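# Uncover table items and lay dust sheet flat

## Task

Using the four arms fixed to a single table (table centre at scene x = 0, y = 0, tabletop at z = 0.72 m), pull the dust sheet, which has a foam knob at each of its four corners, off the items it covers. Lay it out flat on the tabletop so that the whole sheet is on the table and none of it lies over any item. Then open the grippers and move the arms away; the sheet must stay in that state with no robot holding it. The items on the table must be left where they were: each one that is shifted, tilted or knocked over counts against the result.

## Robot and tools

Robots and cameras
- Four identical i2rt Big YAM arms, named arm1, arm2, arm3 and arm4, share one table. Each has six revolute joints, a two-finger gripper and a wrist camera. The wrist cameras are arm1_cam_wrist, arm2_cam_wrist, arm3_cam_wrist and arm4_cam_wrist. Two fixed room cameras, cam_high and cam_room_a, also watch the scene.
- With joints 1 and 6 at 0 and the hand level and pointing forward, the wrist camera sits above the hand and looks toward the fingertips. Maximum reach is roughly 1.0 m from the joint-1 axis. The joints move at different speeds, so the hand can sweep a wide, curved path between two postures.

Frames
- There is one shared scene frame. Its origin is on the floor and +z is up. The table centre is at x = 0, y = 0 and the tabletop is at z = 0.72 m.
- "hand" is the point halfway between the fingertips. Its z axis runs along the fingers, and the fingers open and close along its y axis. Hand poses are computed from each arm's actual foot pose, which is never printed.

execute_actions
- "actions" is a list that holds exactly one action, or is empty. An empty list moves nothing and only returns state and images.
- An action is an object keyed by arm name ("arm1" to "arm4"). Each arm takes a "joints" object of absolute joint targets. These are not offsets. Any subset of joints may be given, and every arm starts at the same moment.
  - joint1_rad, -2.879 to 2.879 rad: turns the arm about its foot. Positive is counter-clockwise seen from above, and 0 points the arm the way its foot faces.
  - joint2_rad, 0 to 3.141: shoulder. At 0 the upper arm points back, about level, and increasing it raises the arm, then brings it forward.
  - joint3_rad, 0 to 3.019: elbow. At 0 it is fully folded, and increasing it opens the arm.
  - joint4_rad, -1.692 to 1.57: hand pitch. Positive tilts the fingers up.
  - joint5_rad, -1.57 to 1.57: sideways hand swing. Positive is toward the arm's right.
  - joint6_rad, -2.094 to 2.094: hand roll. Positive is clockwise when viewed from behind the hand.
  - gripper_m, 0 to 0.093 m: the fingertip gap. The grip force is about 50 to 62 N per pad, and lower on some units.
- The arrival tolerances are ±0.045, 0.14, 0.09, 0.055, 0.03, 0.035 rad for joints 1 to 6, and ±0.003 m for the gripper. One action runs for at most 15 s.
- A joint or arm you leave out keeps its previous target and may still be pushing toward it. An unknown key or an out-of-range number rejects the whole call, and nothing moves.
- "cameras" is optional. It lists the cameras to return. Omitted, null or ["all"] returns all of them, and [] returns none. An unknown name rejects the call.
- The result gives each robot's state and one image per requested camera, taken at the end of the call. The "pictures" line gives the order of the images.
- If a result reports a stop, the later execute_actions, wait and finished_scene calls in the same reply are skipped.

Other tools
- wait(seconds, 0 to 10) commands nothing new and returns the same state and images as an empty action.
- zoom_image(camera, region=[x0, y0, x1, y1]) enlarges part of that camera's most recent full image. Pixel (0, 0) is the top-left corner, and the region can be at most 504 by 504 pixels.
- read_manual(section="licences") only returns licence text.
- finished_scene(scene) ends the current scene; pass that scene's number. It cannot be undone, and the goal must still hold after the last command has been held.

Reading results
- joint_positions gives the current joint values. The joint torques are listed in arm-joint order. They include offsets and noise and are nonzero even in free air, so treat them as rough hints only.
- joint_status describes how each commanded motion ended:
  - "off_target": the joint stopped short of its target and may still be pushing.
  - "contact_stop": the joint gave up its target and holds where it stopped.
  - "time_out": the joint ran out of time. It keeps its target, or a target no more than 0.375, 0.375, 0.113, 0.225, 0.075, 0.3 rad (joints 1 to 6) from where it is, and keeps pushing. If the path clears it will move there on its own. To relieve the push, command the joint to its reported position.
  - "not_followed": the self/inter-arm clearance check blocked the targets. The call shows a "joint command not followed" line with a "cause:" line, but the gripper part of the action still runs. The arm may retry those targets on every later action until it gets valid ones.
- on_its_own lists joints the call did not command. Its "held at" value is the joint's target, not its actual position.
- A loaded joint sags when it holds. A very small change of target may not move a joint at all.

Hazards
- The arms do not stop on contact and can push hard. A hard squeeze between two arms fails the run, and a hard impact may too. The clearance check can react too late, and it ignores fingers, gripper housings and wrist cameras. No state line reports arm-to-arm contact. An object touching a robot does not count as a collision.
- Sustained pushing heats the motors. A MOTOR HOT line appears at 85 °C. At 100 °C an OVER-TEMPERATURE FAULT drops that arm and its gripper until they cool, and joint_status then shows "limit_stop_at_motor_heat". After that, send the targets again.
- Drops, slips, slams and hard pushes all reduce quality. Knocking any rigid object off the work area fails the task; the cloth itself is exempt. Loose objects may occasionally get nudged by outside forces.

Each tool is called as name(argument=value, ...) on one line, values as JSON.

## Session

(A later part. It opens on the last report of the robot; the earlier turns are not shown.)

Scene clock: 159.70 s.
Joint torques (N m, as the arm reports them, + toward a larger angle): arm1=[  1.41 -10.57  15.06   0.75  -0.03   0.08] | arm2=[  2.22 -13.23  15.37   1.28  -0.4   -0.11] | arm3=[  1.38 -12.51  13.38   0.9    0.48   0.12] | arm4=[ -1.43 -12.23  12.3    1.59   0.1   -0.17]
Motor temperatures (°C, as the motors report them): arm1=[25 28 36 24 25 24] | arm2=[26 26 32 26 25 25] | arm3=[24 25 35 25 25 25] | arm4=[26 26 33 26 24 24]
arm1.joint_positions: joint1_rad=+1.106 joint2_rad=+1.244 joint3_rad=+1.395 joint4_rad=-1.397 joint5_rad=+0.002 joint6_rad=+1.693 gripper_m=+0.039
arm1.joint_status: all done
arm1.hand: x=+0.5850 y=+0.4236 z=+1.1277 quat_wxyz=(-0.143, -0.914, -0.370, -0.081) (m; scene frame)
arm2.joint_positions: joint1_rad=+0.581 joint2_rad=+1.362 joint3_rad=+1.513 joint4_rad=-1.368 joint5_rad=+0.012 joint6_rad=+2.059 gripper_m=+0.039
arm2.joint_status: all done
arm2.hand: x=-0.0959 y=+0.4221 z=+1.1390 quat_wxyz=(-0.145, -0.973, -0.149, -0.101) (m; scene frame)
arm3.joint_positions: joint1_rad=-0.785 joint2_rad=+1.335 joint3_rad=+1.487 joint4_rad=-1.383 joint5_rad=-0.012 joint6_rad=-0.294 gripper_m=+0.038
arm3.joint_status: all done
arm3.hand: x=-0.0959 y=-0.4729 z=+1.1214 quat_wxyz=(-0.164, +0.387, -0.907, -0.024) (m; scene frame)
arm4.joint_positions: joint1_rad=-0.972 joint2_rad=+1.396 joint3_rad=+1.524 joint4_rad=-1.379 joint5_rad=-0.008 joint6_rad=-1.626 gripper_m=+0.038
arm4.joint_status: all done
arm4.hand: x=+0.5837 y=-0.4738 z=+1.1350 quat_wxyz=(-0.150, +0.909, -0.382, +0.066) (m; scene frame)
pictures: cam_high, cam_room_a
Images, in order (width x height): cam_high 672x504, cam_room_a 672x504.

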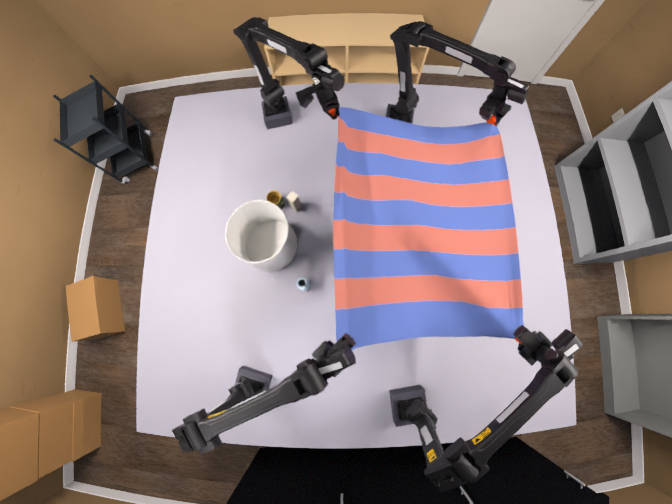

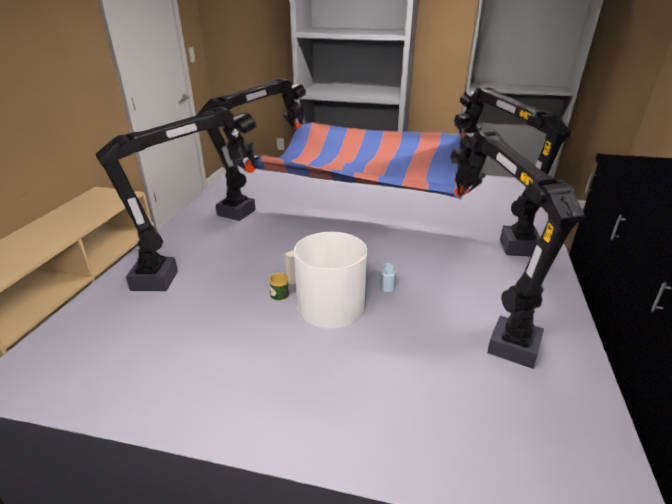

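execute_actions(actions=[{"arm1":{"joints":{"joint1_rad":1.215,"joint2_rad":1.77,"joint3_rad":0.97,"joint4_rad":-0.47,"joint6_rad":1.78}},"arm2":{"joints":{"joint1_rad":0.62,"joint2_rad":1.77,"joint3_rad":0.97,"joint4_rad":-0.47}},"arm3":{"joints":{"joint1_rad":-0.82,"joint2_rad":1.74,"joint3_rad":0.92,"joint4_rad":-0.456}},"arm4":{"joints":{"joint1_rad":-1.08,"joint2_rad":1.875,"joint3_rad":1.14,"joint4_rad":-0.54,"joint6_rad":-1.74}}}], cameras=["cam_high","cam_room_a"])

Scene clock: 170.47 s.
Joint torques (N m, as the arm reports them, + toward a larger angle): arm1=[  0.45 -16.17   8.1    1.21  -0.19   0.04] | arm2=[  2.24 -16.93   6.52   1.55  -0.28  -0.3 ] | arm3=[  1.1  -12.67   6.02   1.18   0.31   0.15] | arm4=[ -2.26 -15.27   6.39   1.75   0.14  -0.13]
Motor temperatures (°C, as the motors report them): arm1=[25 28 36 24 25 24] | arm2=[26 27 32 26 25 25] | arm3=[24 26 35 25 25 25] | arm4=[26 26 33 26 24 24]
arm1.joint_positions: joint1_rad=+1.201 joint2_rad=+1.789 joint3_rad=+0.962 joint4_rad=-0.487 joint5_rad=+0.006 joint6_rad=+1.774 gripper_m=+0.039
arm1.joint_status: all done
arm1.hand: x=+0.6696 y=+0.4164 z=+0.7595 quat_wxyz=(-0.109, -0.917, -0.378, -0.073) (m; scene frame)
arm2.joint_positions: joint1_rad=+0.601 joint2_rad=+1.777 joint3_rad=+0.991 joint4_rad=-0.472 joint5_rad=+0.009 joint6_rad=+2.078 gripper_m=+0.039
arm2.joint_status: all done
arm2.hand: x=-0.0597 y=+0.4020 z=+0.7805 quat_wxyz=(-0.126, -0.976, -0.150, -0.093) (m; scene frame)
arm3.joint_positions: joint1_rad=-0.806 joint2_rad=+1.736 joint3_rad=+0.925 joint4_rad=-0.468 joint5_rad=-0.008 joint6_rad=-0.300 gripper_m=+0.038
arm3.joint_status: all done
arm3.hand: x=-0.0703 y=-0.4707 z=+0.7612 quat_wxyz=(-0.141, +0.381, -0.913, -0.018) (m; scene frame)
arm4.joint_positions: joint1_rad=-1.058 joint2_rad=+1.881 joint3_rad=+1.132 joint4_rad=-0.557 joint5_rad=-0.009 joint6_rad=-1.721 gripper_m=+0.038
arm4.joint_status: all done
arm4.hand: x=+0.6647 y=-0.4618 z=+0.7776 quat_wxyz=(-0.121, +0.915, -0.380, +0.064) (m; scene frame)
pictures: cam_high, cam_room_a
Images, in order (width x height): cam_high 672x504, cam_room_a 672x504.

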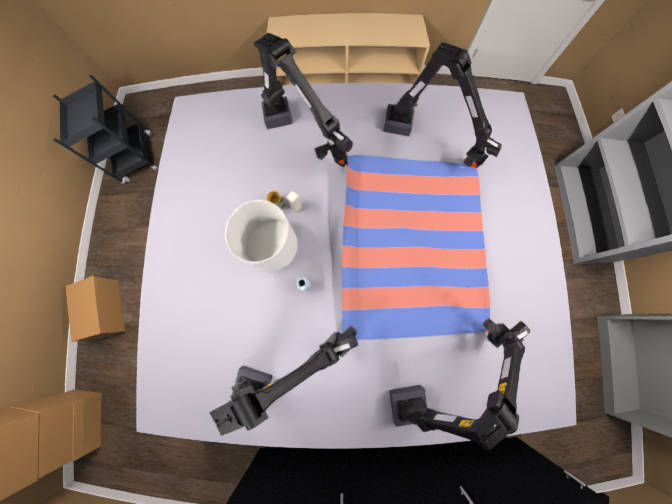

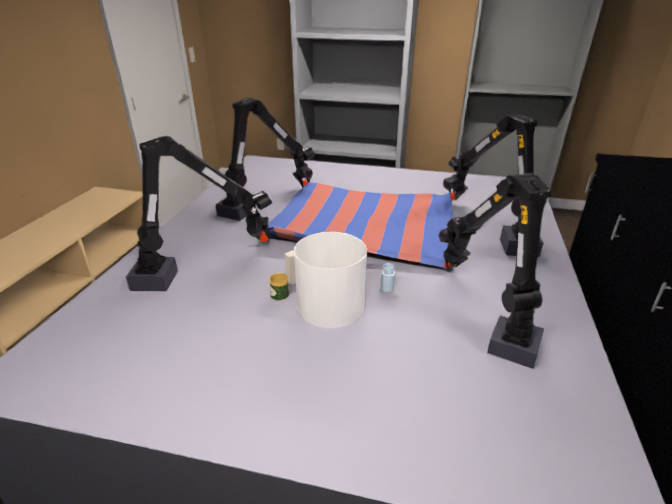

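execute_actions(actions=[{"arm2":{"joints":{"joint3_rad":0.91}},"arm4":{"joints":{"joint3_rad":1.08}}}], cameras=[])

execute_actions(actions=[{"arm1":{"joints":{"gripper_m":0.09}},"arm2":{"joints":{"gripper_m":0.09}},"arm3":{"joints":{"gripper_m":0.09}},"arm4":{"joints":{"gripper_m":0.09}}}], cameras=[])

execute_actions(actions=[{"arm1":{"joints":{"joint2_rad":0.9}},"arm2":{"joints":{"joint2_rad":0.9}},"arm3":{"joints":{"joint2_rad":0.9}},"arm4":{"joints":{"joint2_rad":0.9}}}], cameras=["cam_high","cam_room_a"])

Scene clock: 179.40 s.
Joint torques (N m, as the arm reports them, + toward a larger angle): arm1=[  1.12 -15.75   8.06   1.09  -0.19   0.08] | arm2=[  2.25 -16.21   5.53   0.81  -0.28  -0.3 ] | arm3=[  0.62 -12.42   6.24   1.07   0.28   0.16] | arm4=[ -2.32 -15.     4.94   1.43   0.18  -0.14]
Motor temperatures (°C, as the motors report them): arm1=[25 28 34 24 25 24] | arm2=[26 27 30 26 25 25] | arm3=[24 26 33 25 25 25] | arm4=[26 27 31 26 24 24]
arm1.joint_positions: joint1_rad=+1.201 joint2_rad=+1.789 joint3_rad=+0.962 joint4_rad=-0.487 joint5_rad=+0.006 joint6_rad=+1.775 gripper_m=+0.039
arm1.joint_status: not commanded
arm1.hand: x=+0.6696 y=+0.4164 z=+0.7595 quat_wxyz=(-0.109, -0.917, -0.377, -0.073) (m; scene frame)
arm2.joint_positions: joint1_rad=+0.601 joint2_rad=+1.776 joint3_rad=+0.938 joint4_rad=-0.457 joint5_rad=+0.009 joint6_rad=+2.078 gripper_m=+0.039
arm2.joint_status: all done
arm2.hand: x=-0.0767 y=+0.4180 z=+0.7643 quat_wxyz=(-0.112, -0.979, -0.150, -0.082) (m; scene frame)
arm3.joint_positions: joint1_rad=-0.806 joint2_rad=+1.736 joint3_rad=+0.925 joint4_rad=-0.465 joint5_rad=-0.009 joint6_rad=-0.300 gripper_m=+0.038
arm3.joint_status: not commanded
arm3.hand: x=-0.0695 y=-0.4702 z=+0.7614 quat_wxyz=(-0.143, +0.381, -0.913, -0.018) (m; scene frame)
arm4.joint_positions: joint1_rad=-1.058 joint2_rad=+1.881 joint3_rad=+1.088 joint4_rad=-0.549 joint5_rad=-0.010 joint6_rad=-1.721 gripper_m=+0.038
arm4.joint_status: all done
arm4.hand: x=+0.6484 y=-0.4735 z=+0.7634 quat_wxyz=(-0.106, +0.917, -0.381, +0.054) (m; scene frame)
pictures: none
No camera images: the call's "cameras" was empty. Leave "cameras" out to get every camera's image.

Scene clock: 180.07 s.
Joint torques (N m, as the arm reports them, + toward a larger angle): arm1=[  0.73 -15.8    8.28   0.79  -0.05   0.01] | arm2=[  1.5  -16.06   7.25   0.74  -0.07  -0.17] | arm3=[  1.44 -13.13   6.31   1.08   0.04   0.14] | arm4=[ -1.86 -15.2    5.     1.38  -0.08  -0.07]
Motor temperatures (°C, as the motors report them): arm1=[25 28 34 24 25 24] | arm2=[26 27 30 26 25 25] | arm3=[24 26 33 25 25 25] | arm4=[26 27 31 26 24 24]
arm1.joint_positions: joint1_rad=+1.201 joint2_rad=+1.789 joint3_rad=+0.962 joint4_rad=-0.486 joint5_rad=+0.002 joint6_rad=+1.775 gripper_m=+0.090
arm1.joint_status: all done
arm1.hand: x=+0.6704 y=+0.4168 z=+0.7596 quat_wxyz=(-0.108, -0.917, -0.377, -0.075) (m; scene frame)
arm2.joint_positions: joint1_rad=+0.611 joint2_rad=+1.776 joint3_rad=+0.915 joint4_rad=-0.457 joint5_rad=+0.003 joint6_rad=+2.065 gripper_m=+0.090
arm2.joint_status: all done
arm2.hand: x=-0.0813 y=+0.4309 z=+0.7569 quat_wxyz=(-0.101, -0.978, -0.163, -0.077) (m; scene frame)
arm3.joint_positions: joint1_rad=-0.815 joint2_rad=+1.736 joint3_rad=+0.923 joint4_rad=-0.465 joint5_rad=-0.003 joint6_rad=-0.299 gripper_m=+0.090
arm3.joint_status: all done
arm3.hand: x=-0.0682 y=-0.4757 z=+0.7605 quat_wxyz=(-0.142, +0.376, -0.916, -0.015) (m; scene frame)
arm4.joint_positions: joint1_rad=-1.066 joint2_rad=+1.881 joint3_rad=+1.088 joint4_rad=-0.549 joint5_rad=-0.003 joint6_rad=-1.729 gripper_m=+0.090
arm4.joint_status: all done
arm4.hand: x=+0.6515 y=-0.4779 z=+0.7633 quat_wxyz=(-0.104, +0.917, -0.381, +0.058) (m; scene frame)
pictures: none
No camera images: the call's "cameras" was empty. Leave "cameras" out to get every camera's image.

Scene clock: 181.67 s.
Joint torques (N m, as the arm reports them, + toward a larger angle): arm1=[ 0.86 -4.42 12.65  1.64 -0.05  0.03] | arm2=[ 1.41 -4.14 12.68  2.02 -0.11 -0.2 ] | arm3=[ 1.88 -4.59 11.21  1.96  0.11  0.14] | arm4=[-1.78 -3.78  8.89  2.7  -0.03  0.01]
Motor temperatures (°C, as the motors report them): arm1=[25 28 34 24 25 24] | arm2=[26 27 30 26 25 25] | arm3=[24 26 33 25 25 25] | arm4=[26 26 31 26 24 24]
arm1.joint_positions: joint1_rad=+1.201 joint2_rad=+0.889 joint3_rad=+0.962 joint4_rad=-0.481 joint5_rad=+0.002 joint6_rad=+1.775 gripper_m=+0.090
arm1.joint_status: all done
arm1.hand: x=+0.6264 y=+0.4437 z=+1.1900 quat_wxyz=(-0.456, -0.772, -0.316, -0.310) (m; scene frame)
arm2.joint_positions: joint1_rad=+0.611 joint2_rad=+0.895 joint3_rad=+0.909 joint4_rad=-0.457 joint5_rad=+0.003 joint6_rad=+2.063 gripper_m=+0.090
arm2.joint_status: all done
arm2.hand: x=-0.1074 y=+0.4543 z=+1.1657 quat_wxyz=(-0.424, -0.833, -0.139, -0.327) (m; scene frame)
arm3.joint_positions: joint1_rad=-0.815 joint2_rad=+0.894 joint3_rad=+0.910 joint4_rad=-0.465 joint5_rad=-0.003 joint6_rad=-0.298 gripper_m=+0.090
arm3.joint_status: all done
arm3.hand: x=-0.1042 y=-0.4949 z=+1.1490 quat_wxyz=(-0.527, +0.322, -0.785, -0.050) (m; scene frame)
arm4.joint_positions: joint1_rad=-1.066 joint2_rad=+0.890 joint3_rad=+1.075 joint4_rad=-0.549 joint5_rad=-0.003 joint6_rad=-1.729 gripper_m=+0.090
arm4.joint_status: all done
arm4.hand: x=+0.5816 y=-0.5325 z=+1.2537 quat_wxyz=(-0.488, +0.758, -0.316, +0.296) (m; scene frame)
pictures: cam_high, cam_room_a
Images, in order (width x height): cam_high 672x504, cam_room_a 672x504.

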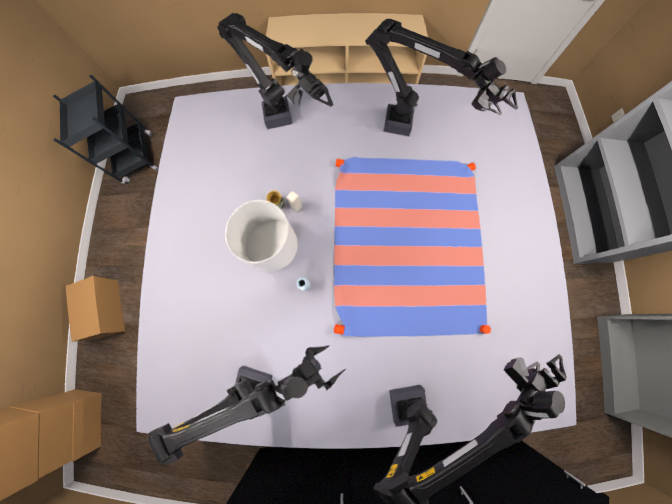

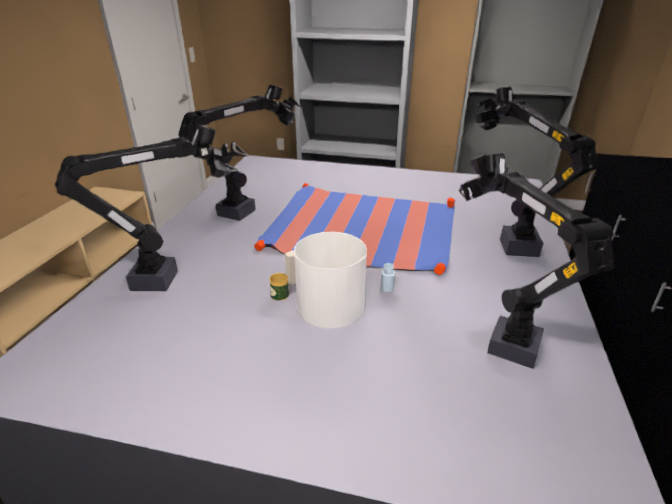

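finished_scene(scene=1)

The scene is finished: the task was done.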